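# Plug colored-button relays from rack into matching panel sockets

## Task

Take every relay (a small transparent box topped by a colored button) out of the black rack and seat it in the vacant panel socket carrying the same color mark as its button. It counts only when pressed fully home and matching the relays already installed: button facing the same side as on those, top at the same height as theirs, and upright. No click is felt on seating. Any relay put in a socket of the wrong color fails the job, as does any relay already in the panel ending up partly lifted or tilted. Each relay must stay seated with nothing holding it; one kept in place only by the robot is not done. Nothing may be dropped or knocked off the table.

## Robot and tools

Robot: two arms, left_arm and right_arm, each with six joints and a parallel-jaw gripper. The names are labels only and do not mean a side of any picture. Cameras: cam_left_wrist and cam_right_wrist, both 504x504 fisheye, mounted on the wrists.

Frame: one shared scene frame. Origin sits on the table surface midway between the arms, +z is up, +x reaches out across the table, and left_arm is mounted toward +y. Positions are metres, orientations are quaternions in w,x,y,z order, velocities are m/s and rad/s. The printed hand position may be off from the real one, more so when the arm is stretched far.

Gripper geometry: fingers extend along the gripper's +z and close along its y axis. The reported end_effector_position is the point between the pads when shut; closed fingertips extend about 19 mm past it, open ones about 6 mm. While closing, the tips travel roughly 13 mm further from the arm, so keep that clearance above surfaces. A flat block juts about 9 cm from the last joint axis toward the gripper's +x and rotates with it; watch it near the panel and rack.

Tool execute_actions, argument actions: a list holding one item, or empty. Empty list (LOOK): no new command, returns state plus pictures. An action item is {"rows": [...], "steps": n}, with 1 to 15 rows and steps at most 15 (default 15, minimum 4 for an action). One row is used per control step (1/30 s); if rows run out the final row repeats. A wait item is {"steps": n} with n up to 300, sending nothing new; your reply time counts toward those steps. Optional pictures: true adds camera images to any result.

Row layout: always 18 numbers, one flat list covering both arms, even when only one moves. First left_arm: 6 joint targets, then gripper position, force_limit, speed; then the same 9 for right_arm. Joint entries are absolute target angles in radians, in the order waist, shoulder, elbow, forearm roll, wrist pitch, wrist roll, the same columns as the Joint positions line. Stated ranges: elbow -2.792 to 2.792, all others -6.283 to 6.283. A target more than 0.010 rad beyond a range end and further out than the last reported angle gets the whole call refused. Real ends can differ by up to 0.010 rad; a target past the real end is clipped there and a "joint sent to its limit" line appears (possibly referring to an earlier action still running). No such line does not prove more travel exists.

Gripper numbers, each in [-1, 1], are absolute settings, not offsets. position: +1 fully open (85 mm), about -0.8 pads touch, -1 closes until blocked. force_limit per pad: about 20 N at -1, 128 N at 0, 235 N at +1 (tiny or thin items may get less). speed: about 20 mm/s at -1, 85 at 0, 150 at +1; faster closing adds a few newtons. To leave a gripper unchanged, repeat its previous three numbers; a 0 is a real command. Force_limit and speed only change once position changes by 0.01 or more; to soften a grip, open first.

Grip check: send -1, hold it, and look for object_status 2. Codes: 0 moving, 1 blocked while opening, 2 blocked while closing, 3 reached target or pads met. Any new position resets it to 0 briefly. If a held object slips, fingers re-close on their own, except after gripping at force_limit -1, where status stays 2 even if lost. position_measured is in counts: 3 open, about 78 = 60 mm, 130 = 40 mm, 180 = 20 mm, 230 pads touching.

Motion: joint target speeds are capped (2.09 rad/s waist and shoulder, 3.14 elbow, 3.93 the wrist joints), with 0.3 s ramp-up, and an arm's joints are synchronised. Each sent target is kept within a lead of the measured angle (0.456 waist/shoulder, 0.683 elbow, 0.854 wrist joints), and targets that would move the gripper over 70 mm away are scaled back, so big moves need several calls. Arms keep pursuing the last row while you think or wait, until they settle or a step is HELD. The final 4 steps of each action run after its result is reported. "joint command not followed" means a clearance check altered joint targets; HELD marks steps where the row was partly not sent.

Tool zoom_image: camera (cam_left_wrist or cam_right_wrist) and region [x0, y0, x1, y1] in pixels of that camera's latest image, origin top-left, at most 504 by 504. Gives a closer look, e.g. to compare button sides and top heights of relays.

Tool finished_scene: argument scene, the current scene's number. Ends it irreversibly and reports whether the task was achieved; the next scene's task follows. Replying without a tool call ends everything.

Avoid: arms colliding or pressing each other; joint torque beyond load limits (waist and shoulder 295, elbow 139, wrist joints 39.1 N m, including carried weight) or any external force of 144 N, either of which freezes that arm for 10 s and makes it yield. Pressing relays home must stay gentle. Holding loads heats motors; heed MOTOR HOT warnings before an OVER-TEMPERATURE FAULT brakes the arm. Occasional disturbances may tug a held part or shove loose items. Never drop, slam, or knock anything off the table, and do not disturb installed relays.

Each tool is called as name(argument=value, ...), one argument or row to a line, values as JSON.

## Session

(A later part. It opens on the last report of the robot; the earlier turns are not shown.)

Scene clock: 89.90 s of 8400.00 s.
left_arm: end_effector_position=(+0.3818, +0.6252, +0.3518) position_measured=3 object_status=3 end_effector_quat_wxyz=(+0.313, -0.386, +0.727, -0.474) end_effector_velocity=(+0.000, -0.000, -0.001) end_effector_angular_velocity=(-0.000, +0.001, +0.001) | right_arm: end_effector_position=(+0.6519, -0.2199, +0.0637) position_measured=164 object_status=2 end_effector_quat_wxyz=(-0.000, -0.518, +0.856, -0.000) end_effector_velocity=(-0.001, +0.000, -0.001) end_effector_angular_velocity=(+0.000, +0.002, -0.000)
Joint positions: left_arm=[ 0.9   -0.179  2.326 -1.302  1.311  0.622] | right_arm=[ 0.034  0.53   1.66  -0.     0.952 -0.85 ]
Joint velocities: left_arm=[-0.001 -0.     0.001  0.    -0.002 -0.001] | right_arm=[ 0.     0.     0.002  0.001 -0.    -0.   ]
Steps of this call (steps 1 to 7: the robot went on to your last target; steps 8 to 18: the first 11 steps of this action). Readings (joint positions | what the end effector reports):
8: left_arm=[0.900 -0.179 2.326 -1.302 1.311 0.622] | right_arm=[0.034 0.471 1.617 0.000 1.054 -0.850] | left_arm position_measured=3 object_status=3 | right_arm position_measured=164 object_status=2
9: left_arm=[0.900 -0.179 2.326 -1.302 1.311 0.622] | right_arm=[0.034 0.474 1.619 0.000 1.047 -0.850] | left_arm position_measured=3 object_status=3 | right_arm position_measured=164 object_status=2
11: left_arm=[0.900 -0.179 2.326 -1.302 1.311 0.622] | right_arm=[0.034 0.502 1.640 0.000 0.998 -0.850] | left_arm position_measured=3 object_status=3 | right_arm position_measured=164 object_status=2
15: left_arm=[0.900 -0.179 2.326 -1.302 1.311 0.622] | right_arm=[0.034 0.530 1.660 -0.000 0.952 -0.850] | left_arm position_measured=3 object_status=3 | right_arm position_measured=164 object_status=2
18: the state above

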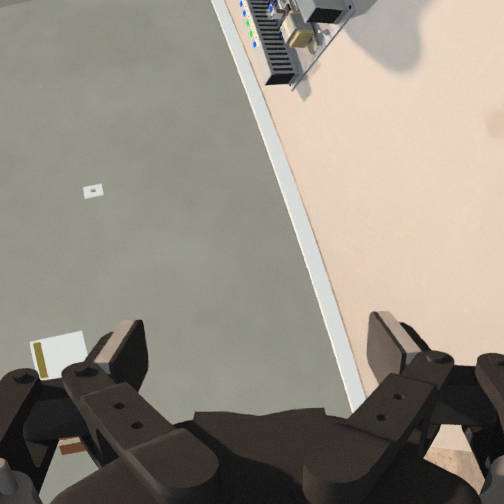

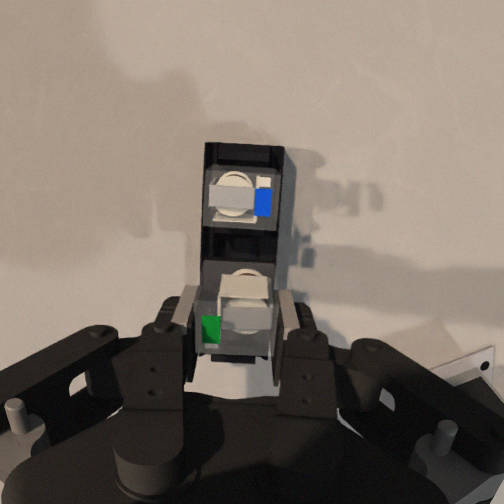

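execute_actions(
  actions=[
    {"rows":[[0.9,-0.179,2.326,-1.302,1.311,0.622,1,0,0,0.0344,0.5410,1.6690,0,0.9316,-0.8502,-1,-0.5,-0.3],[0.9,-0.179,2.326,-1.302,1.311,0.622,1,0,0,0.0344,0.5410,1.6690,0,0.9316,-0.8502,-1,-0.5,-0.3],[0.9,-0.179,2.326,-1.302,1.311,0.622,1,0,0,0.0344,0.5410,1.6690,0,0.9316,-0.8502,-1,-0.5,-0.3],[0.9,-0.179,2.326,-1.302,1.311,0.622,1,0,0,0.0344,0.5470,1.6710,0,0.9236,-0.8502,-1,-0.5,-0.3],[0.9,-0.179,2.326,-1.302,1.311,0.622,1,0,0,0.0344,0.5470,1.6710,0,0.9236,-0.8502,-1,-0.5,-0.3],[0.9,-0.179,2.326,-1.302,1.311,0.622,1,0,0,0.0344,0.5520,1.6725,0,0.9171,-0.8502,-1,-0.5,-0.3],[0.9,-0.179,2.326,-1.302,1.311,0.622,1,0,0,0.0344,0.5520,1.6725,0,0.9171,-0.8502,-1,-0.5,-0.3],[0.9,-0.179,2.326,-1.302,1.311,0.622,1,0,0,0.0344,0.5566,1.6740,0,0.9110,-0.8502,-1,-0.5,-0.3]],"steps":15},
  ],
  pictures=true,
)

zoom_image(
  camera="cam_right_wrist",
  region=[130,170,370,410],
)

Scene clock: 90.60 s of 8400.00 s.
left_arm: end_effector_position=(+0.3818, +0.6252, +0.3518) position_measured=3 object_status=3 end_effector_quat_wxyz=(+0.313, -0.386, +0.727, -0.474) end_effector_velocity=(+0.000, +0.000, +0.000) end_effector_angular_velocity=(+0.002, -0.001, -0.001) | right_arm: end_effector_position=(+0.6522, -0.2198, +0.0372) position_measured=164 object_status=2 end_effector_quat_wxyz=(-0.000, -0.518, +0.856, +0.000) end_effector_velocity=(+0.003, +0.001, -0.003) end_effector_angular_velocity=(+0.002, -0.007, +0.000)
Joint positions: left_arm=[ 0.9   -0.179  2.326 -1.302  1.311  0.622] | right_arm=[ 0.034  0.556  1.674 -0.     0.911 -0.85 ]
Joint velocities: left_arm=[-0.001 -0.    -0.001 -0.    -0.001  0.001] | right_arm=[-0.     0.004  0.    -0.    -0.011  0.   ]
Steps of this call (steps 1 to 4: the last 4 steps of your previous action; steps 5 to 10: the robot went on to your last target; steps 11 to 21: the first 11 steps of this action). Readings (joint positions | what the end effector reports):
11: left_arm=[0.900 -0.179 2.326 -1.302 1.311 0.622] | right_arm=[0.034 0.530 1.660 0.000 0.951 -0.850] | left_arm position_measured=3 object_status=3 | right_arm position_measured=164 object_status=2
12: left_arm=[0.900 -0.179 2.326 -1.302 1.311 0.622] | right_arm=[0.034 0.533 1.663 0.000 0.945 -0.850] | left_arm position_measured=3 object_status=3 | right_arm position_measured=164 object_status=2
14: left_arm=[0.900 -0.179 2.326 -1.302 1.311 0.622] | right_arm=[0.034 0.541 1.669 0.000 0.932 -0.850] | left_arm position_measured=3 object_status=3 | right_arm position_measured=164 object_status=2
18: left_arm=[0.900 -0.179 2.326 -1.302 1.311 0.622] | right_arm=[0.034 0.551 1.672 0.000 0.918 -0.850] | left_arm position_measured=3 object_status=3 | right_arm position_measured=164 object_status=2
21: the state above

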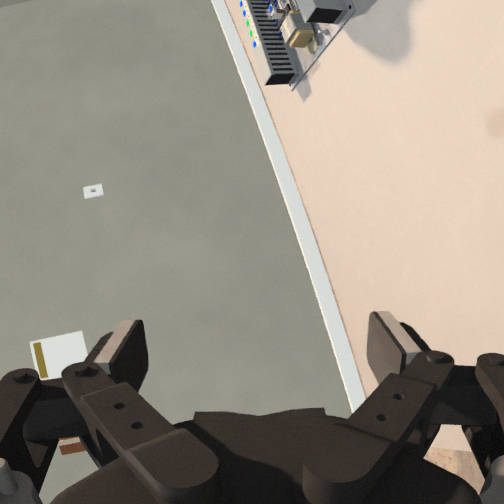

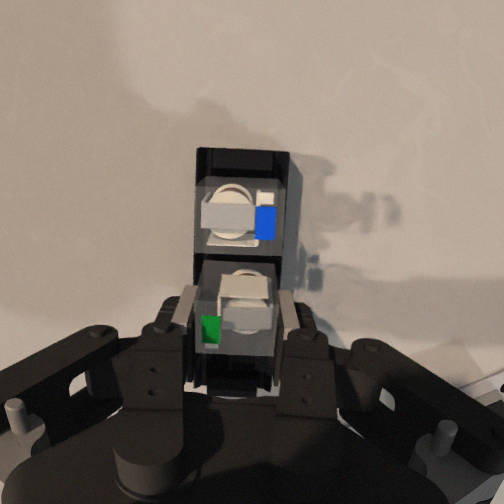

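Region (130, 170, 370, 410) of cam_right_wrist's 504x504 image, scaled by 2.100, with more detail than that image has.

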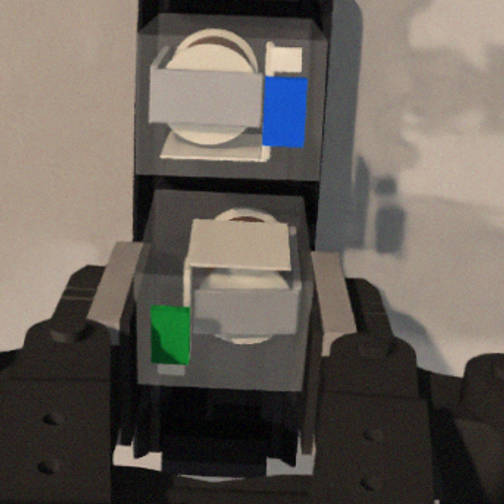

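Release.

execute_actions(
  actions=[
    {"rows":[[0.9,-0.179,2.326,-1.302,1.311,0.622,1,0,0,0.0344,0.5566,1.6740,0,0.9110,-0.8502,0,-0.5,-0.3]],"steps":15},
  ],
  pictures=true,
)

zoom_image(
  camera="cam_right_wrist",
  region=[130,170,370,410],
)

Scene clock: 91.10 s of 8400.00 s.
left_arm: end_effector_position=(+0.3818, +0.6252, +0.3518) position_measured=3 object_status=3 end_effector_quat_wxyz=(+0.313, -0.386, +0.727, -0.474) end_effector_velocity=(+0.000, -0.001, -0.001) end_effector_angular_velocity=(-0.002, +0.002, -0.000) | right_arm: end_effector_position=(+0.6523, -0.2198, +0.0371) position_measured=129 object_status=0 end_effector_quat_wxyz=(+0.000, -0.518, +0.856, -0.000) end_effector_velocity=(-0.000, +0.000, +0.000) end_effector_angular_velocity=(-0.000, -0.000, +0.000)
Joint positions: left_arm=[ 0.9   -0.179  2.326 -1.302  1.311  0.622] | right_arm=[ 0.034  0.557  1.674 -0.     0.911 -0.85 ]
Joint velocities: left_arm=[-0.001  0.     0.001 -0.    -0.    -0.002] | right_arm=[ 0. -0.  0. -0.  0.  0.]
Steps of this call (steps 1 to 4: the last 4 steps of your previous action; steps 5 to 15: the first 11 steps of this action). Readings (joint positions | what the end effector reports):
5: left_arm=[0.900 -0.179 2.326 -1.302 1.311 0.622] | right_arm=[0.034 0.556 1.674 -0.000 0.911 -0.850] | left_arm position_measured=3 object_status=3 | right_arm position_measured=164 object_status=0
6: left_arm=[0.900 -0.179 2.326 -1.302 1.311 0.622] | right_arm=[0.034 0.557 1.674 -0.000 0.911 -0.850] | left_arm position_measured=3 object_status=3 | right_arm position_measured=164 object_status=0
8: left_arm=[0.900 -0.179 2.326 -1.302 1.311 0.622] | right_arm=[0.034 0.557 1.674 -0.000 0.911 -0.850] | left_arm position_measured=3 object_status=3 | right_arm position_measured=157 object_status=0
12: left_arm=[0.900 -0.179 2.326 -1.302 1.311 0.622] | right_arm=[0.034 0.557 1.674 -0.000 0.911 -0.850] | left_arm position_measured=3 object_status=3 | right_arm position_measured=135 object_status=0
15: the state above

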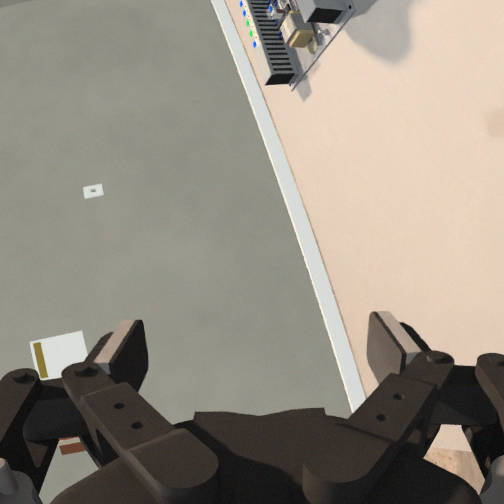

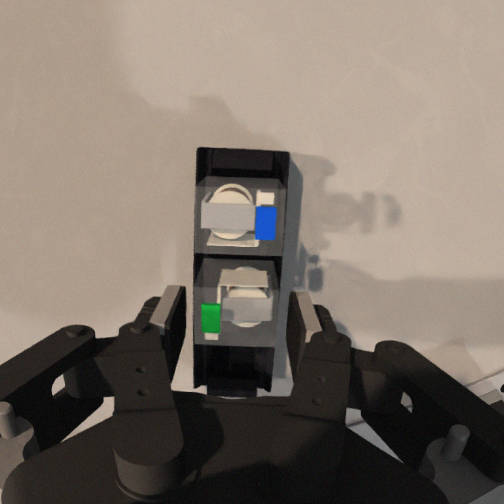

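Region (130, 170, 370, 410) of cam_right_wrist's 504x504 image, scaled by 2.100, with more detail than that image has.

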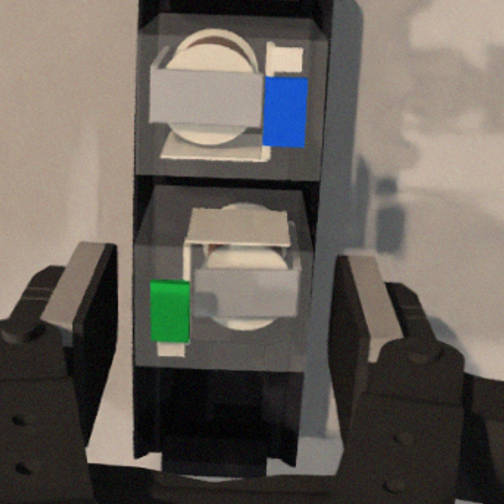

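execute_actions(
  actions=[
    {"rows":[[0.9,-0.179,2.326,-1.302,1.311,0.622,1,0,0,0.0295,0.5538,1.6829,0,0.9049,-0.8551,0,-0.5,-0.3]],"steps":12},
  ],
  pictures=true,
)

zoom_image(
  camera="cam_right_wrist",
  region=[130,170,370,410],
)

Scene clock: 91.53 s of 8400.00 s.
left_arm: end_effector_position=(+0.3818, +0.6252, +0.3518) position_measured=3 object_status=3 end_effector_quat_wxyz=(+0.313, -0.386, +0.727, -0.474) end_effector_velocity=(+0.000, +0.000, -0.000) end_effector_angular_velocity=(-0.001, +0.001, +0.000) | right_arm: end_effector_position=(+0.6499, -0.2242, +0.0351) position_measured=129 object_status=3 end_effector_quat_wxyz=(-0.000, -0.518, +0.856, +0.000) end_effector_velocity=(-0.000, -0.000, +0.002) end_effector_angular_velocity=(+0.000, -0.002, -0.000)
Joint positions: left_arm=[ 0.9   -0.179  2.326 -1.302  1.311  0.622] | right_arm=[ 0.03   0.554  1.683 -0.     0.905 -0.855]
Joint velocities: left_arm=[ 0.     0.    -0.     0.     0.    -0.001] | right_arm=[-0.    -0.003  0.001 -0.    -0.    -0.   ]
Steps of this call (steps 1 to 4: the last 4 steps of your previous action; step 5: the robot went on to your last target; steps 6 to 13: the first 8 steps of this action). Readings (joint positions | what the end effector reports):
6: left_arm=[0.900 -0.179 2.326 -1.302 1.311 0.622] | right_arm=[0.034 0.557 1.674 -0.000 0.911 -0.850] | left_arm position_measured=3 object_status=3 | right_arm position_measured=129 object_status=0
7: left_arm=[0.900 -0.179 2.326 -1.302 1.311 0.622] | right_arm=[0.032 0.556 1.678 -0.000 0.908 -0.852] | left_arm position_measured=3 object_status=3 | right_arm position_measured=129 object_status=0
9: left_arm=[0.900 -0.179 2.326 -1.302 1.311 0.622] | right_arm=[0.030 0.555 1.683 -0.000 0.905 -0.855] | left_arm position_measured=3 object_status=3 | right_arm position_measured=129 object_status=3
13: the state above

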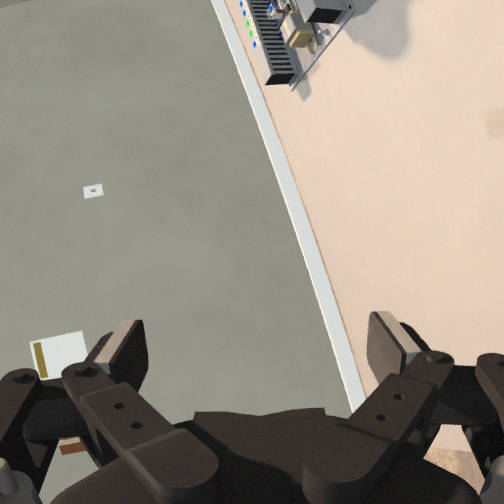

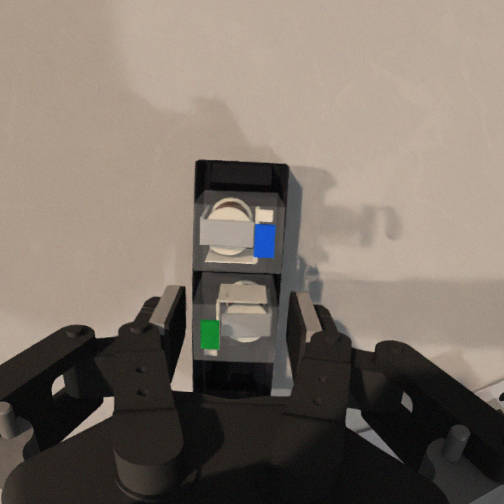

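Region (130, 170, 370, 410) of cam_right_wrist's 504x504 image, scaled by 2.100, with more detail than that image has.

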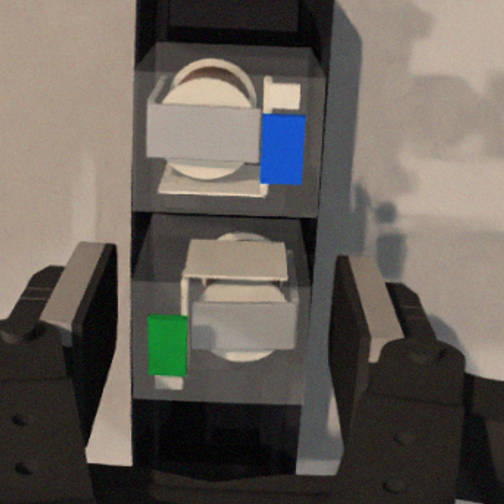

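execute_actions(
  actions=[
    {"rows":[[0.9,-0.179,2.326,-1.302,1.311,0.622,1,0,0,0.0317,0.5560,1.6792,0,0.9064,-0.8529,0,-0.5,-0.3]],"steps":10},
  ],
  pictures=true,
)

zoom_image(
  camera="cam_right_wrist",
  region=[130,170,370,410],
)

Scene clock: 91.93 s of 8400.00 s.
left_arm: end_effector_position=(+0.3818, +0.6252, +0.3518) position_measured=3 object_status=3 end_effector_quat_wxyz=(+0.313, -0.386, +0.727, -0.474) end_effector_velocity=(-0.000, +0.000, -0.000) end_effector_angular_velocity=(-0.001, +0.001, +0.002) | right_arm: end_effector_position=(+0.6512, -0.2222, +0.0356) position_measured=129 object_status=3 end_effector_quat_wxyz=(+0.000, -0.518, +0.855, -0.000) end_effector_velocity=(-0.000, -0.000, -0.000) end_effector_angular_velocity=(-0.001, +0.004, -0.004)
Joint positions: left_arm=[ 0.9   -0.179  2.326 -1.302  1.311  0.622] | right_arm=[ 0.032  0.556  1.679 -0.     0.906 -0.853]
Joint velocities: left_arm=[ 0.001 -0.     0.     0.    -0.001 -0.001] | right_arm=[-0.     0.001 -0.001  0.     0.004  0.003]
Steps of this call (steps 1 to 4: the last 4 steps of your previous action; steps 5 to 6: the robot went on to your last target; steps 7 to 12: the first 6 steps of this action). Readings (joint positions | what the end effector reports):
7: left_arm=[0.900 -0.179 2.326 -1.302 1.311 0.622] | right_arm=[0.030 0.554 1.683 -0.000 0.905 -0.855] | left_arm position_measured=3 object_status=3 | right_arm position_measured=129 object_status=3
8: left_arm=[0.900 -0.179 2.326 -1.302 1.311 0.622] | right_arm=[0.030 0.554 1.681 -0.000 0.905 -0.855] | left_arm position_measured=3 object_status=3 | right_arm position_measured=129 object_status=3
10: left_arm=[0.900 -0.179 2.326 -1.302 1.311 0.622] | right_arm=[0.031 0.555 1.679 -0.000 0.906 -0.854] | left_arm position_measured=3 object_status=3 | right_arm position_measured=129 object_status=3
12: the state above

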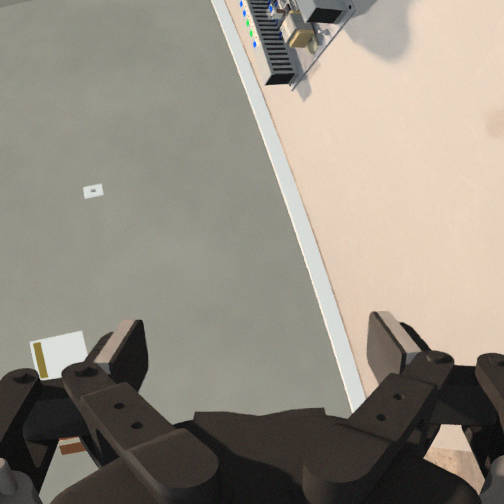

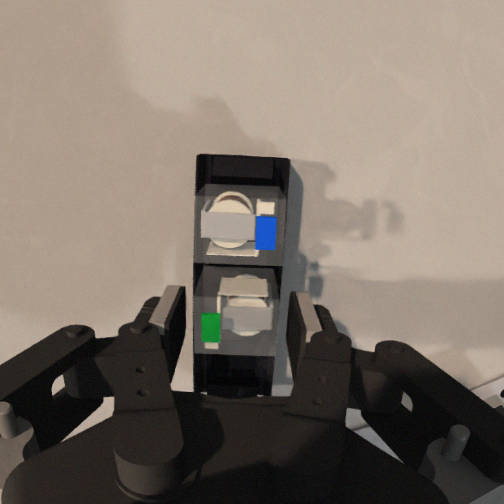

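Region (130, 170, 370, 410) of cam_right_wrist's 504x504 image, scaled by 2.100, with more detail than that image has.

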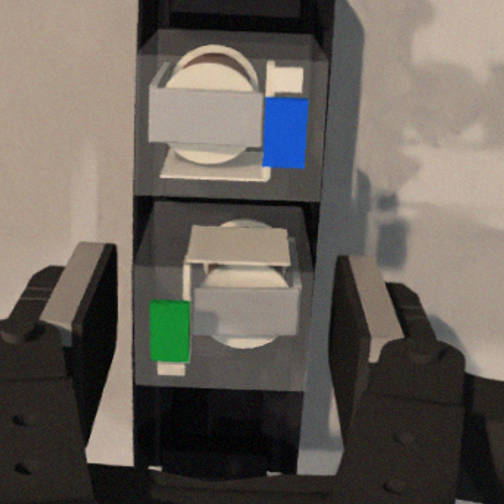

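Matches the upright reference. Grip and lift.

execute_actions(
  actions=[
    {"rows":[[0.9,-0.179,2.326,-1.302,1.311,0.622,1,0,0,0.0317,0.5560,1.6792,0,0.9064,-0.8529,-1,-0.5,-0.3]],"steps":15},
  ],
)

execute_actions(
  actions=[
    {"rows":[[0.9,-0.179,2.326,-1.302,1.311,0.622,1,0,0,0.0317,0.5530,1.6775,0,0.9111,-0.8529,-1,-0.5,-0.3],[0.9,-0.179,2.326,-1.302,1.311,0.622,1,0,0,0.0317,0.5500,1.6755,0,0.9161,-0.8529,-1,-0.5,-0.3],[0.9,-0.179,2.326,-1.302,1.311,0.622,1,0,0,0.0317,0.5450,1.6725,0,0.9241,-0.8529,-1,-0.5,-0.3],[0.9,-0.179,2.326,-1.302,1.311,0.622,1,0,0,0.0317,0.5380,1.6680,0,0.9356,-0.8529,-1,-0.5,-0.3],[0.9,-0.179,2.326,-1.302,1.311,0.622,1,0,0,0.0317,0.5250,1.6590,0,0.9576,-0.8529,-1,-0.5,-0.3],[0.9,-0.179,2.326,-1.302,1.311,0.622,1,0,0,0.0317,0.4709,1.6162,0,1.0545,-0.8529,-1,-0.5,-0.3]],"steps":15},
  ],
  pictures=true,
)

zoom_image(
  camera="cam_right_wrist",
  region=[130,170,370,410],
)

Scene clock: 92.53 s of 8400.00 s.
left_arm: end_effector_position=(+0.3818, +0.6252, +0.3518) position_measured=3 object_status=3 end_effector_quat_wxyz=(+0.313, -0.386, +0.727, -0.474) end_effector_velocity=(-0.000, +0.000, -0.000) end_effector_angular_velocity=(+0.001, -0.000, +0.001) | right_arm: end_effector_position=(+0.6511, -0.2222, +0.0353) position_measured=164 object_status=0 end_effector_quat_wxyz=(+0.000, -0.518, +0.856, -0.000) end_effector_velocity=(+0.000, -0.000, +0.000) end_effector_angular_velocity=(+0.000, -0.001, -0.000)
Joint positions: left_arm=[ 0.9   -0.179  2.326 -1.302  1.311  0.622] | right_arm=[ 0.032  0.556  1.679 -0.     0.906 -0.853]
Joint velocities: left_arm=[ 0.001 -0.     0.     0.    -0.     0.001] | right_arm=[-0.    -0.001  0.    -0.     0.     0.   ]
Steps of this call (steps 1 to 4: the last 4 steps of your previous action; steps 5 to 7: the robot went on to your last target; steps 8 to 18: the first 11 steps of this action). Readings (joint positions | what the end effector reports):
8: left_arm=[0.900 -0.179 2.326 -1.302 1.311 0.622] | right_arm=[0.032 0.556 1.679 -0.000 0.906 -0.853] | left_arm position_measured=3 object_status=3 | right_arm position_measured=129 object_status=0
9: left_arm=[0.900 -0.179 2.326 -1.302 1.311 0.622] | right_arm=[0.032 0.556 1.679 -0.000 0.906 -0.853] | left_arm position_measured=3 object_status=3 | right_arm position_measured=129 object_status=0
11: left_arm=[0.900 -0.179 2.326 -1.302 1.311 0.622] | right_arm=[0.032 0.556 1.679 -0.000 0.906 -0.853] | left_arm position_measured=3 object_status=3 | right_arm position_measured=136 object_status=0
15: left_arm=[0.900 -0.179 2.326 -1.302 1.311 0.622] | right_arm=[0.032 0.556 1.679 -0.000 0.906 -0.853] | left_arm position_measured=3 object_status=3 | right_arm position_measured=158 object_status=0
18: the state above

Scene clock: 93.03 s of 8400.00 s.
left_arm: end_effector_position=(+0.3818, +0.6252, +0.3518) position_measured=3 object_status=3 end_effector_quat_wxyz=(+0.313, -0.386, +0.727, -0.474) end_effector_velocity=(-0.000, +0.000, +0.000) end_effector_angular_velocity=(-0.000, -0.000, +0.000) | right_arm: end_effector_position=(+0.6515, -0.2220, +0.1296) position_measured=164 object_status=2 end_effector_quat_wxyz=(+0.001, -0.518, +0.856, -0.000) end_effector_velocity=(-0.009, -0.002, +0.069) end_effector_angular_velocity=(-0.001, +0.006, +0.000)
Joint positions: left_arm=[ 0.9   -0.179  2.326 -1.302  1.311  0.622] | right_arm=[ 0.032  0.471  1.617  0.     1.052 -0.853]
Joint velocities: left_arm=[ 0.001 -0.    -0.001 -0.     0.001 -0.   ] | right_arm=[ 0.    -0.065 -0.039  0.     0.111  0.   ]
Steps of this call (steps 1 to 4: the last 4 steps of your previous action; steps 5 to 15: the first 11 steps of this action). Readings (joint positions | what the end effector reports):
5: left_arm=[0.900 -0.179 2.326 -1.302 1.311 0.622] | right_arm=[0.032 0.556 1.679 -0.000 0.907 -0.853] | left_arm position_measured=3 object_status=3 | right_arm position_measured=164 object_status=2
6: left_arm=[0.900 -0.179 2.326 -1.302 1.311 0.622] | right_arm=[0.032 0.555 1.679 -0.000 0.909 -0.853] | left_arm position_measured=3 object_status=3 | right_arm position_measured=164 object_status=2
8: left_arm=[0.900 -0.179 2.326 -1.302 1.311 0.622] | right_arm=[0.032 0.549 1.675 -0.000 0.919 -0.853] | left_arm position_measured=3 object_status=3 | right_arm position_measured=164 object_status=2
12: left_arm=[0.900 -0.179 2.326 -1.302 1.311 0.622] | right_arm=[0.032 0.506 1.644 -0.000 0.994 -0.853] | left_arm position_measured=3 object_status=3 | right_arm position_measured=164 object_status=2
15: the state above

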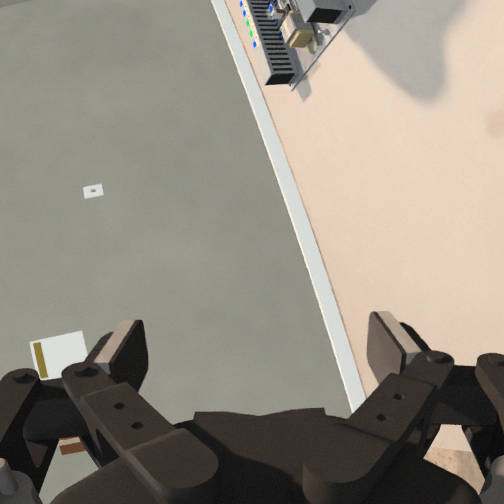

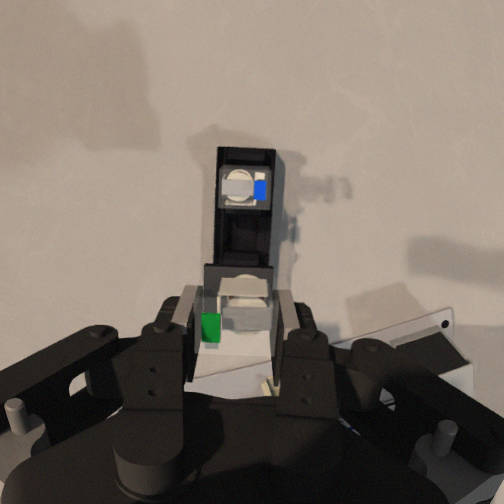

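Region (130, 170, 370, 410) of cam_right_wrist's 504x504 image, scaled by 2.100, with more detail than that image has.

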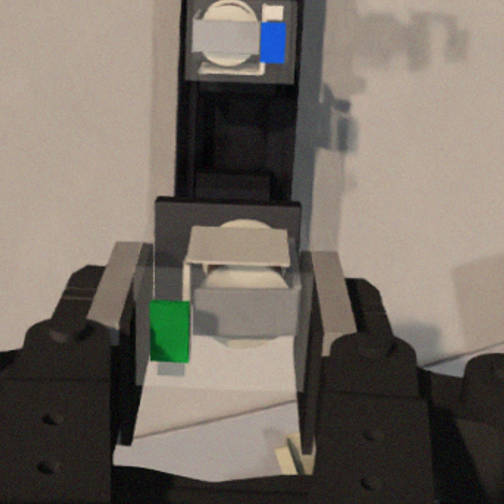

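execute_actions(
  actions=[
    {"rows":[[0.9,-0.179,2.326,-1.302,1.311,0.622,1,0,0,0.3153,0.6861,1.2453,0,1.2102,2.2609,-1,-0.5,-0.3]],"steps":15},
  ],
)

execute_actions(
  actions=[
    {"steps":32},
  ],
)

execute_actions(
  actions=[
    {"rows":[[0.9,-0.179,2.326,-1.302,1.311,0.622,1,0,0,0.3153,0.7092,1.2741,0,1.1583,2.2609,-1,-0.5,-0.3]],"steps":15},
  ],
  pictures=true,
)

zoom_image(
  camera="cam_right_wrist",
  region=[130,120,370,360],
)

Scene clock: 93.80 s of 8400.00 s.
left_arm: end_effector_position=(+0.3818, +0.6252, +0.3518) position_measured=3 object_status=3 end_effector_quat_wxyz=(+0.313, -0.386, +0.727, -0.474) end_effector_velocity=(+0.000, -0.000, +0.000) end_effector_angular_velocity=(+0.001, -0.000, -0.001) | right_arm: end_effector_position=(+0.6846, -0.1001, +0.1350) position_measured=164 object_status=2 end_effector_quat_wxyz=(+0.000, -0.363, +0.932, -0.000) end_effector_velocity=(+0.066, +0.409, +0.008) end_effector_angular_velocity=(+0.000, +0.001, -1.612)
Joint positions: left_arm=[ 0.9   -0.179  2.326 -1.302  1.311  0.622] | right_arm=[ 0.164  0.572  1.443 -0.     1.127 -0.374]
Joint velocities: left_arm=[-0.001 -0.     0.    -0.    -0.     0.001] | right_arm=[ 0.425  0.323 -0.554  0.001  0.232  2.036]
Steps of this call (steps 1 to 4: the last 4 steps of your previous action; steps 5 to 12: the robot went on to your last target; steps 13 to 23: the first 11 steps of this action). Readings (joint positions | what the end effector reports):
13: left_arm=[0.900 -0.179 2.326 -1.302 1.311 0.622] | right_arm=[0.032 0.471 1.616 -0.000 1.055 -0.853] | left_arm position_measured=3 object_status=3 | right_arm position_measured=164 object_status=2
14: left_arm=[0.900 -0.179 2.326 -1.302 1.311 0.622] | right_arm=[0.034 0.473 1.613 -0.000 1.056 -0.845] | left_arm position_measured=3 object_status=3 | right_arm position_measured=164 object_status=2
16: left_arm=[0.900 -0.179 2.326 -1.302 1.311 0.622] | right_arm=[0.053 0.487 1.588 -0.000 1.066 -0.789] | left_arm position_measured=3 object_status=3 | right_arm position_measured=164 object_status=2
20: left_arm=[0.900 -0.179 2.326 -1.302 1.311 0.622] | right_arm=[0.119 0.537 1.501 -0.000 1.103 -0.567] | left_arm position_measured=3 object_status=3 | right_arm position_measured=164 object_status=2
23: the state above

Scene clock: 94.87 s of 8400.00 s.
left_arm: end_effector_position=(+0.3818, +0.6252, +0.3518) position_measured=3 object_status=3 end_effector_quat_wxyz=(+0.313, -0.386, +0.727, -0.474) end_effector_velocity=(-0.000, +0.000, -0.000) end_effector_angular_velocity=(-0.001, +0.000, +0.001) | right_arm: end_effector_position=(+0.6910, +0.0495, +0.1358) position_measured=164 object_status=2 end_effector_quat_wxyz=(+0.000, +0.765, +0.644, +0.000) end_effector_velocity=(-0.000, +0.001, +0.000) end_effector_angular_velocity=(+0.000, -0.000, -0.001)
Joint positions: left_arm=[ 0.9   -0.179  2.326 -1.302  1.311  0.622] | right_arm=[ 0.315  0.686  1.245 -0.     1.21   2.261]
Joint velocities: left_arm=[ 0.001  0.001  0.     0.     0.    -0.   ] | right_arm=[ 0.001 -0.    -0.    -0.     0.     0.002]
Kept back: nothing.
Steps of this call (steps 1 to 4: the last 4 steps of your previous action; steps 5 to 32: the robot went on to your last target). Readings (joint positions | what the end effector reports):
1: left_arm=[0.900 -0.179 2.326 -1.302 1.311 0.622] | right_arm=[0.179 0.582 1.424 -0.000 1.135 -0.303] | left_arm position_measured=3 object_status=3 | right_arm position_measured=164 object_status=2
2: left_arm=[0.900 -0.179 2.326 -1.302 1.311 0.622] | right_arm=[0.192 0.593 1.406 -0.000 1.143 -0.228] | left_arm position_measured=3 object_status=3 | right_arm position_measured=164 object_status=2
4: left_arm=[0.900 -0.179 2.326 -1.302 1.311 0.622] | right_arm=[0.218 0.612 1.372 -0.000 1.157 -0.063] | left_arm position_measured=3 object_status=3 | right_arm position_measured=164 object_status=2
8: left_arm=[0.900 -0.179 2.326 -1.302 1.311 0.622] | right_arm=[0.264 0.647 1.313 -0.000 1.182 0.345] | left_arm position_measured=3 object_status=3 | right_arm position_measured=164 object_status=2
32: the state above

Scene clock: 95.23 s of 8400.00 s.
left_arm: end_effector_position=(+0.3818, +0.6252, +0.3518) position_measured=3 object_status=3 end_effector_quat_wxyz=(+0.313, -0.386, +0.727, -0.474) end_effector_velocity=(-0.000, -0.000, -0.000) end_effector_angular_velocity=(+0.001, -0.000, -0.001) | right_arm: end_effector_position=(+0.6911, +0.0496, +0.0994) position_measured=164 object_status=2 end_effector_quat_wxyz=(-0.000, +0.765, +0.644, -0.000) end_effector_velocity=(-0.000, -0.000, +0.000) end_effector_angular_velocity=(+0.001, -0.000, -0.001)
Joint positions: left_arm=[ 0.9   -0.179  2.326 -1.302  1.311  0.622] | right_arm=[ 0.315  0.71   1.274 -0.     1.158  2.261]
Joint velocities: left_arm=[-0.     0.     0.    -0.    -0.     0.002] | right_arm=[-0.    -0.001  0.001  0.001 -0.001  0.   ]
Steps of this call (steps 1 to 11: the first 11 steps of this action). Readings (joint positions | what the end effector reports):
1: left_arm=[0.900 -0.179 2.326 -1.302 1.311 0.622] | right_arm=[0.315 0.686 1.245 -0.000 1.210 2.261] | left_arm position_measured=3 object_status=3 | right_arm position_measured=164 object_status=2
2: left_arm=[0.900 -0.179 2.326 -1.302 1.311 0.622] | right_arm=[0.315 0.689 1.248 0.000 1.204 2.261] | left_arm position_measured=3 object_status=3 | right_arm position_measured=164 object_status=2
4: left_arm=[0.900 -0.179 2.326 -1.302 1.311 0.622] | right_arm=[0.315 0.706 1.271 0.000 1.167 2.261] | left_arm position_measured=3 object_status=3 | right_arm position_measured=164 object_status=2
8: left_arm=[0.900 -0.179 2.326 -1.302 1.311 0.622] | right_arm=[0.315 0.710 1.274 -0.000 1.159 2.261] | left_arm position_measured=3 object_status=3 | right_arm position_measured=164 object_status=2
11: the state above

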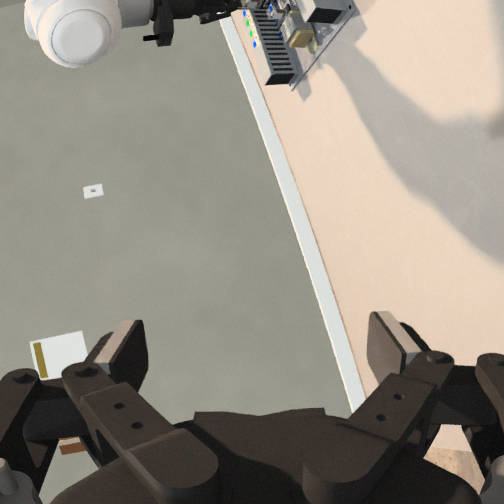

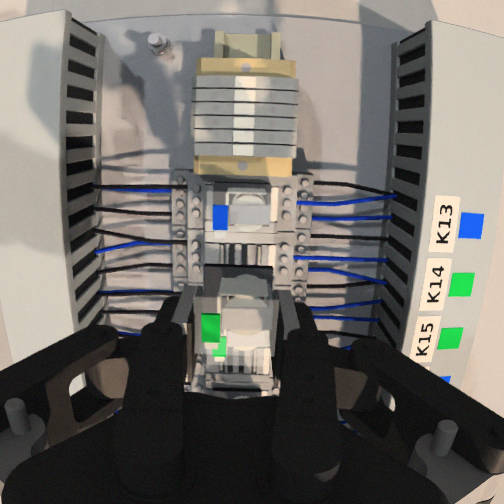

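Region (130, 120, 370, 360) of cam_right_wrist's 504x504 image, scaled by 2.100, with more detail than that image has.

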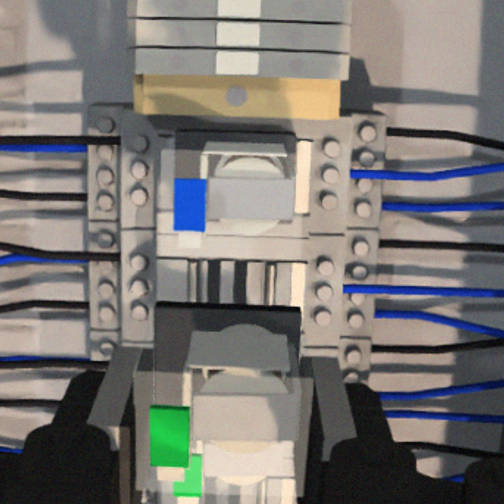

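execute_actions(
  actions=[
    {"rows":[[0.9,-0.179,2.326,-1.302,1.311,0.622,1,0,0,0.3153,0.7160,1.2812,0,1.1444,2.2609,-1,-0.5,-0.3],[0.9,-0.179,2.326,-1.302,1.311,0.622,1,0,0,0.3153,0.7160,1.2812,0,1.1444,2.2609,-1,-0.5,-0.3],[0.9,-0.179,2.326,-1.302,1.311,0.622,1,0,0,0.3153,0.7196,1.2848,0,1.1372,2.2609,-1,-0.5,-0.3],[0.9,-0.179,2.326,-1.302,1.311,0.622,1,0,0,0.3153,0.7196,1.2848,0,1.1372,2.2609,-1,-0.5,-0.3],[0.9,-0.179,2.326,-1.302,1.311,0.622,1,0,0,0.3153,0.7231,1.2884,0,1.1301,2.2609,-1,-0.5,-0.3]],"steps":12},
  ],
  pictures=true,
)

zoom_image(
  camera="cam_right_wrist",
  region=[130,170,370,410],
)

Scene clock: 95.83 s of 8400.00 s.
left_arm: end_effector_position=(+0.3818, +0.6252, +0.3518) position_measured=3 object_status=3 end_effector_quat_wxyz=(+0.313, -0.386, +0.727, -0.474) end_effector_velocity=(-0.000, +0.000, +0.000) end_effector_angular_velocity=(+0.000, -0.000, +0.000) | right_arm: end_effector_position=(+0.6910, +0.0495, +0.0799) position_measured=164 object_status=2 end_effector_quat_wxyz=(-0.000, +0.765, +0.644, -0.000) end_effector_velocity=(+0.003, +0.002, -0.002) end_effector_angular_velocity=(+0.005, -0.009, +0.000)
Joint positions: left_arm=[ 0.9   -0.179  2.326 -1.302  1.311  0.622] | right_arm=[0.315 0.723 1.288 0.    1.13  2.261]
Joint velocities: left_arm=[ 0.  0. -0.  0.  0.  0.] | right_arm=[ 0.     0.003  0.    -0.    -0.013  0.   ]
Steps of this call (steps 1 to 4: the last 4 steps of your previous action; steps 5 to 10: the robot went on to your last target; steps 11 to 18: the first 8 steps of this action). Readings (joint positions | what the end effector reports):
11: left_arm=[0.900 -0.179 2.326 -1.302 1.311 0.622] | right_arm=[0.315 0.709 1.274 0.000 1.158 2.261] | left_arm position_measured=3 object_status=3 | right_arm position_measured=164 object_status=2
12: left_arm=[0.900 -0.179 2.326 -1.302 1.311 0.622] | right_arm=[0.315 0.711 1.277 0.000 1.152 2.261] | left_arm position_measured=3 object_status=3 | right_arm position_measured=164 object_status=2
14: left_arm=[0.900 -0.179 2.326 -1.302 1.311 0.622] | right_arm=[0.315 0.717 1.283 0.000 1.141 2.261] | left_arm position_measured=3 object_status=3 | right_arm position_measured=164 object_status=2
18: the state above

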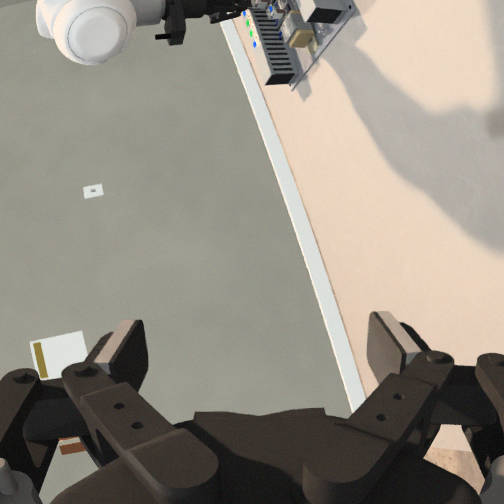

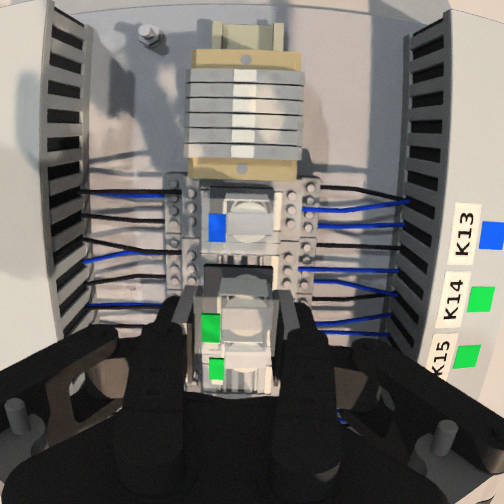

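Region (130, 170, 370, 410) of cam_right_wrist's 504x504 image, scaled by 2.100, with more detail than that image has.

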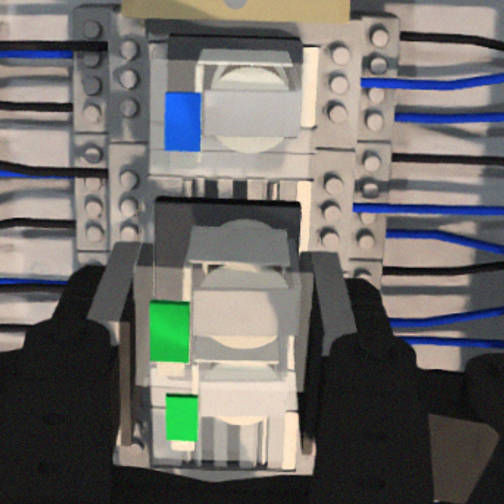

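execute_actions(
  actions=[
    {"rows":[[0.9,-0.179,2.326,-1.302,1.311,0.622,1,0,0,0.3153,0.7253,1.2904,0,1.1259,2.2609,-1,-0.5,-0.3],[0.9,-0.179,2.326,-1.302,1.311,0.622,1,0,0,0.3153,0.7253,1.2904,0,1.1259,2.2609,-1,-0.5,-0.3],[0.9,-0.179,2.326,-1.302,1.311,0.622,1,0,0,0.3153,0.7275,1.2923,0,1.1218,2.2609,-1,-0.5,-0.3],[0.9,-0.179,2.326,-1.302,1.311,0.622,1,0,0,0.3153,0.7275,1.2923,0,1.1218,2.2609,-1,-0.5,-0.3],[0.9,-0.179,2.326,-1.302,1.311,0.622,1,0,0,0.3153,0.7297,1.2943,0,1.1176,2.2609,-1,-0.5,-0.3],[0.9,-0.179,2.326,-1.302,1.311,0.622,1,0,0,0.3153,0.7297,1.2943,0,1.1176,2.2609,-1,-0.5,-0.3],[0.9,-0.179,2.326,-1.302,1.311,0.622,1,0,0,0.3153,0.7319,1.2962,0,1.1135,2.2609,-1,-0.5,-0.3]],"steps":15},
  ],
  pictures=true,
)

zoom_image(
  camera="cam_right_wrist",
  region=[130,170,370,410],
)

Scene clock: 96.50 s of 8400.00 s.
left_arm: end_effector_position=(+0.3818, +0.6252, +0.3518) position_measured=3 object_status=3 end_effector_quat_wxyz=(+0.313, -0.386, +0.727, -0.474) end_effector_velocity=(+0.000, +0.000, -0.000) end_effector_angular_velocity=(+0.000, +0.000, +0.001) | right_arm: end_effector_position=(+0.6911, +0.0495, +0.0677) position_measured=164 object_status=2 end_effector_quat_wxyz=(+0.000, +0.765, +0.644, -0.000) end_effector_velocity=(+0.000, +0.001, +0.001) end_effector_angular_velocity=(+0.001, -0.003, +0.001)
Joint positions: left_arm=[ 0.9   -0.179  2.326 -1.302  1.311  0.622] | right_arm=[ 0.315  0.732  1.296 -0.     1.114  2.261]
Joint velocities: left_arm=[ 0.     0.     0.    -0.    -0.001  0.   ] | right_arm=[ 0.001 -0.001  0.    -0.    -0.002  0.   ]
Steps of this call (steps 1 to 4: the last 4 steps of your previous action; steps 5 to 9: the robot went on to your last target; steps 10 to 20: the first 11 steps of this action). Readings (joint positions | what the end effector reports):
10: left_arm=[0.900 -0.179 2.326 -1.302 1.311 0.622] | right_arm=[0.315 0.723 1.288 0.000 1.130 2.261] | left_arm position_measured=3 object_status=3 | right_arm position_measured=164 object_status=2
11: left_arm=[0.900 -0.179 2.326 -1.302 1.311 0.622] | right_arm=[0.315 0.724 1.289 0.000 1.128 2.261] | left_arm position_measured=3 object_status=3 | right_arm position_measured=164 object_status=2
13: left_arm=[0.900 -0.179 2.326 -1.302 1.311 0.622] | right_arm=[0.315 0.726 1.291 -0.000 1.124 2.261] | left_arm position_measured=3 object_status=3 | right_arm position_measured=164 object_status=2
17: left_arm=[0.900 -0.179 2.326 -1.302 1.311 0.622] | right_arm=[0.315 0.731 1.295 -0.000 1.116 2.261] | left_arm position_measured=3 object_status=3 | right_arm position_measured=164 object_status=2
20: the state above

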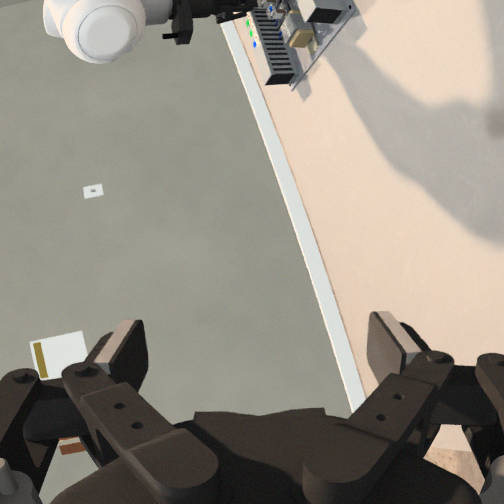

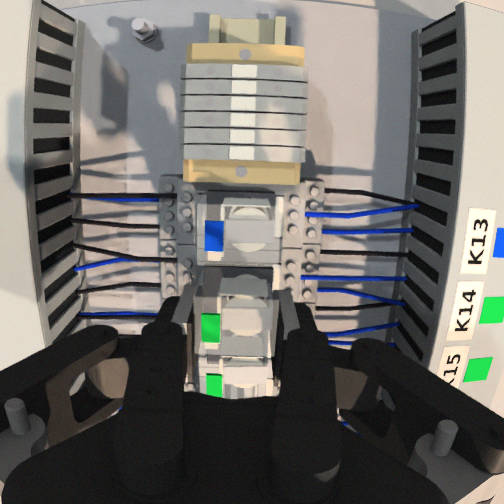

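Region (130, 170, 370, 410) of cam_right_wrist's 504x504 image, scaled by 2.100, with more detail than that image has.

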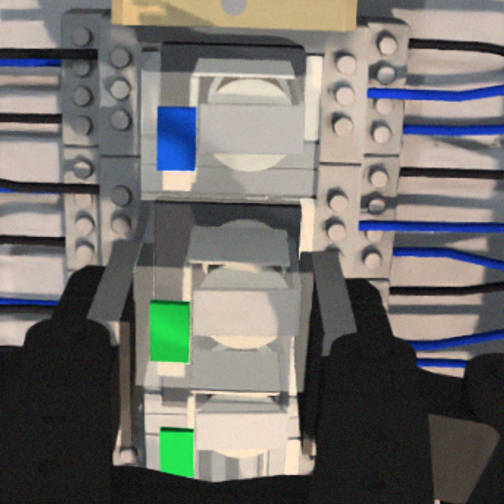

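execute_actions(
  actions=[
    {"rows":[[0.9,-0.179,2.326,-1.302,1.311,0.622,1,0,0,0.3153,0.7331,1.2973,0,1.1112,2.2609,-1,-0.5,-0.3],[0.9,-0.179,2.326,-1.302,1.311,0.622,1,0,0,0.3153,0.7331,1.2973,0,1.1112,2.2609,-1,-0.5,-0.3],[0.9,-0.179,2.326,-1.302,1.311,0.622,1,0,0,0.3153,0.7343,1.2984,0,1.1089,2.2609,-1,-0.5,-0.3],[0.9,-0.179,2.326,-1.302,1.311,0.622,1,0,0,0.3153,0.7343,1.2984,0,1.1089,2.2609,-1,-0.5,-0.3],[0.9,-0.179,2.326,-1.302,1.311,0.622,1,0,0,0.3153,0.7355,1.2995,0,1.1066,2.2609,-1,-0.5,-0.3]],"steps":12},
  ],
  pictures=true,
)

zoom_image(
  camera="cam_right_wrist",
  region=[130,170,370,410],
)

Scene clock: 97.10 s of 8400.00 s.
left_arm: end_effector_position=(+0.3818, +0.6252, +0.3518) position_measured=3 object_status=3 end_effector_quat_wxyz=(+0.313, -0.386, +0.727, -0.474) end_effector_velocity=(+0.001, -0.000, +0.000) end_effector_angular_velocity=(+0.002, -0.000, -0.001) | right_arm: end_effector_position=(+0.6910, +0.0495, +0.0628) position_measured=164 object_status=2 end_effector_quat_wxyz=(+0.000, +0.765, +0.644, -0.000) end_effector_velocity=(+0.001, +0.000, -0.001) end_effector_angular_velocity=(+0.002, -0.003, -0.000)
Joint positions: left_arm=[ 0.9   -0.179  2.326 -1.302  1.311  0.622] | right_arm=[ 0.315  0.735  1.299 -0.     1.107  2.261]
Joint velocities: left_arm=[-0.002 -0.    -0.001 -0.    -0.002  0.001] | right_arm=[-0.     0.001  0.    -0.    -0.004  0.   ]
Steps of this call (steps 1 to 4: the last 4 steps of your previous action; steps 5 to 10: the robot went on to your last target; steps 11 to 18: the first 8 steps of this action). Readings (joint positions | what the end effector reports):
11: left_arm=[0.900 -0.179 2.326 -1.302 1.311 0.622] | right_arm=[0.315 0.732 1.296 -0.000 1.113 2.261] | left_arm position_measured=3 object_status=3 | right_arm position_measured=164 object_status=2
12: left_arm=[0.900 -0.179 2.326 -1.302 1.311 0.622] | right_arm=[0.315 0.732 1.297 -0.000 1.112 2.261] | left_arm position_measured=3 object_status=3 | right_arm position_measured=164 object_status=2
14: left_arm=[0.900 -0.179 2.326 -1.302 1.311 0.622] | right_arm=[0.315 0.734 1.298 -0.000 1.110 2.261] | left_arm position_measured=3 object_status=3 | right_arm position_measured=164 object_status=2
18: the state above

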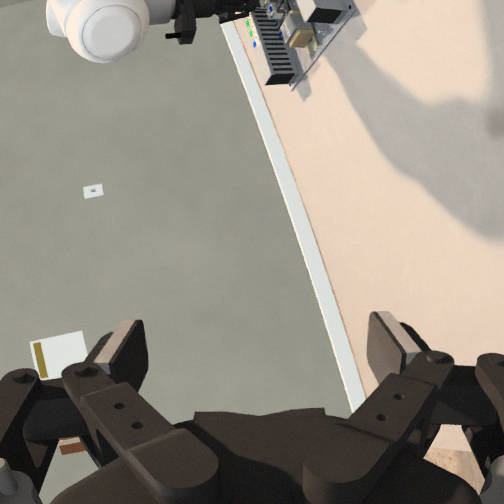

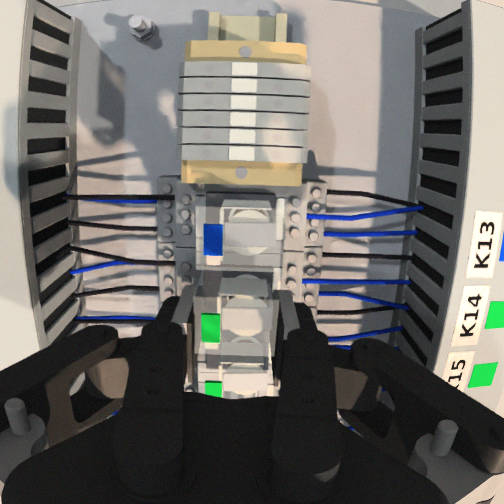

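Region (130, 170, 370, 410) of cam_right_wrist's 504x504 image, scaled by 2.100, with more detail than that image has.

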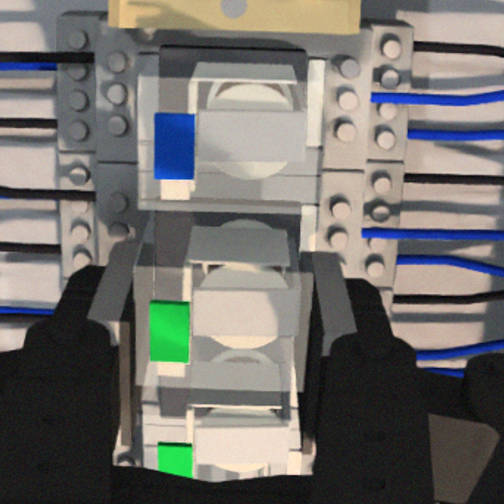

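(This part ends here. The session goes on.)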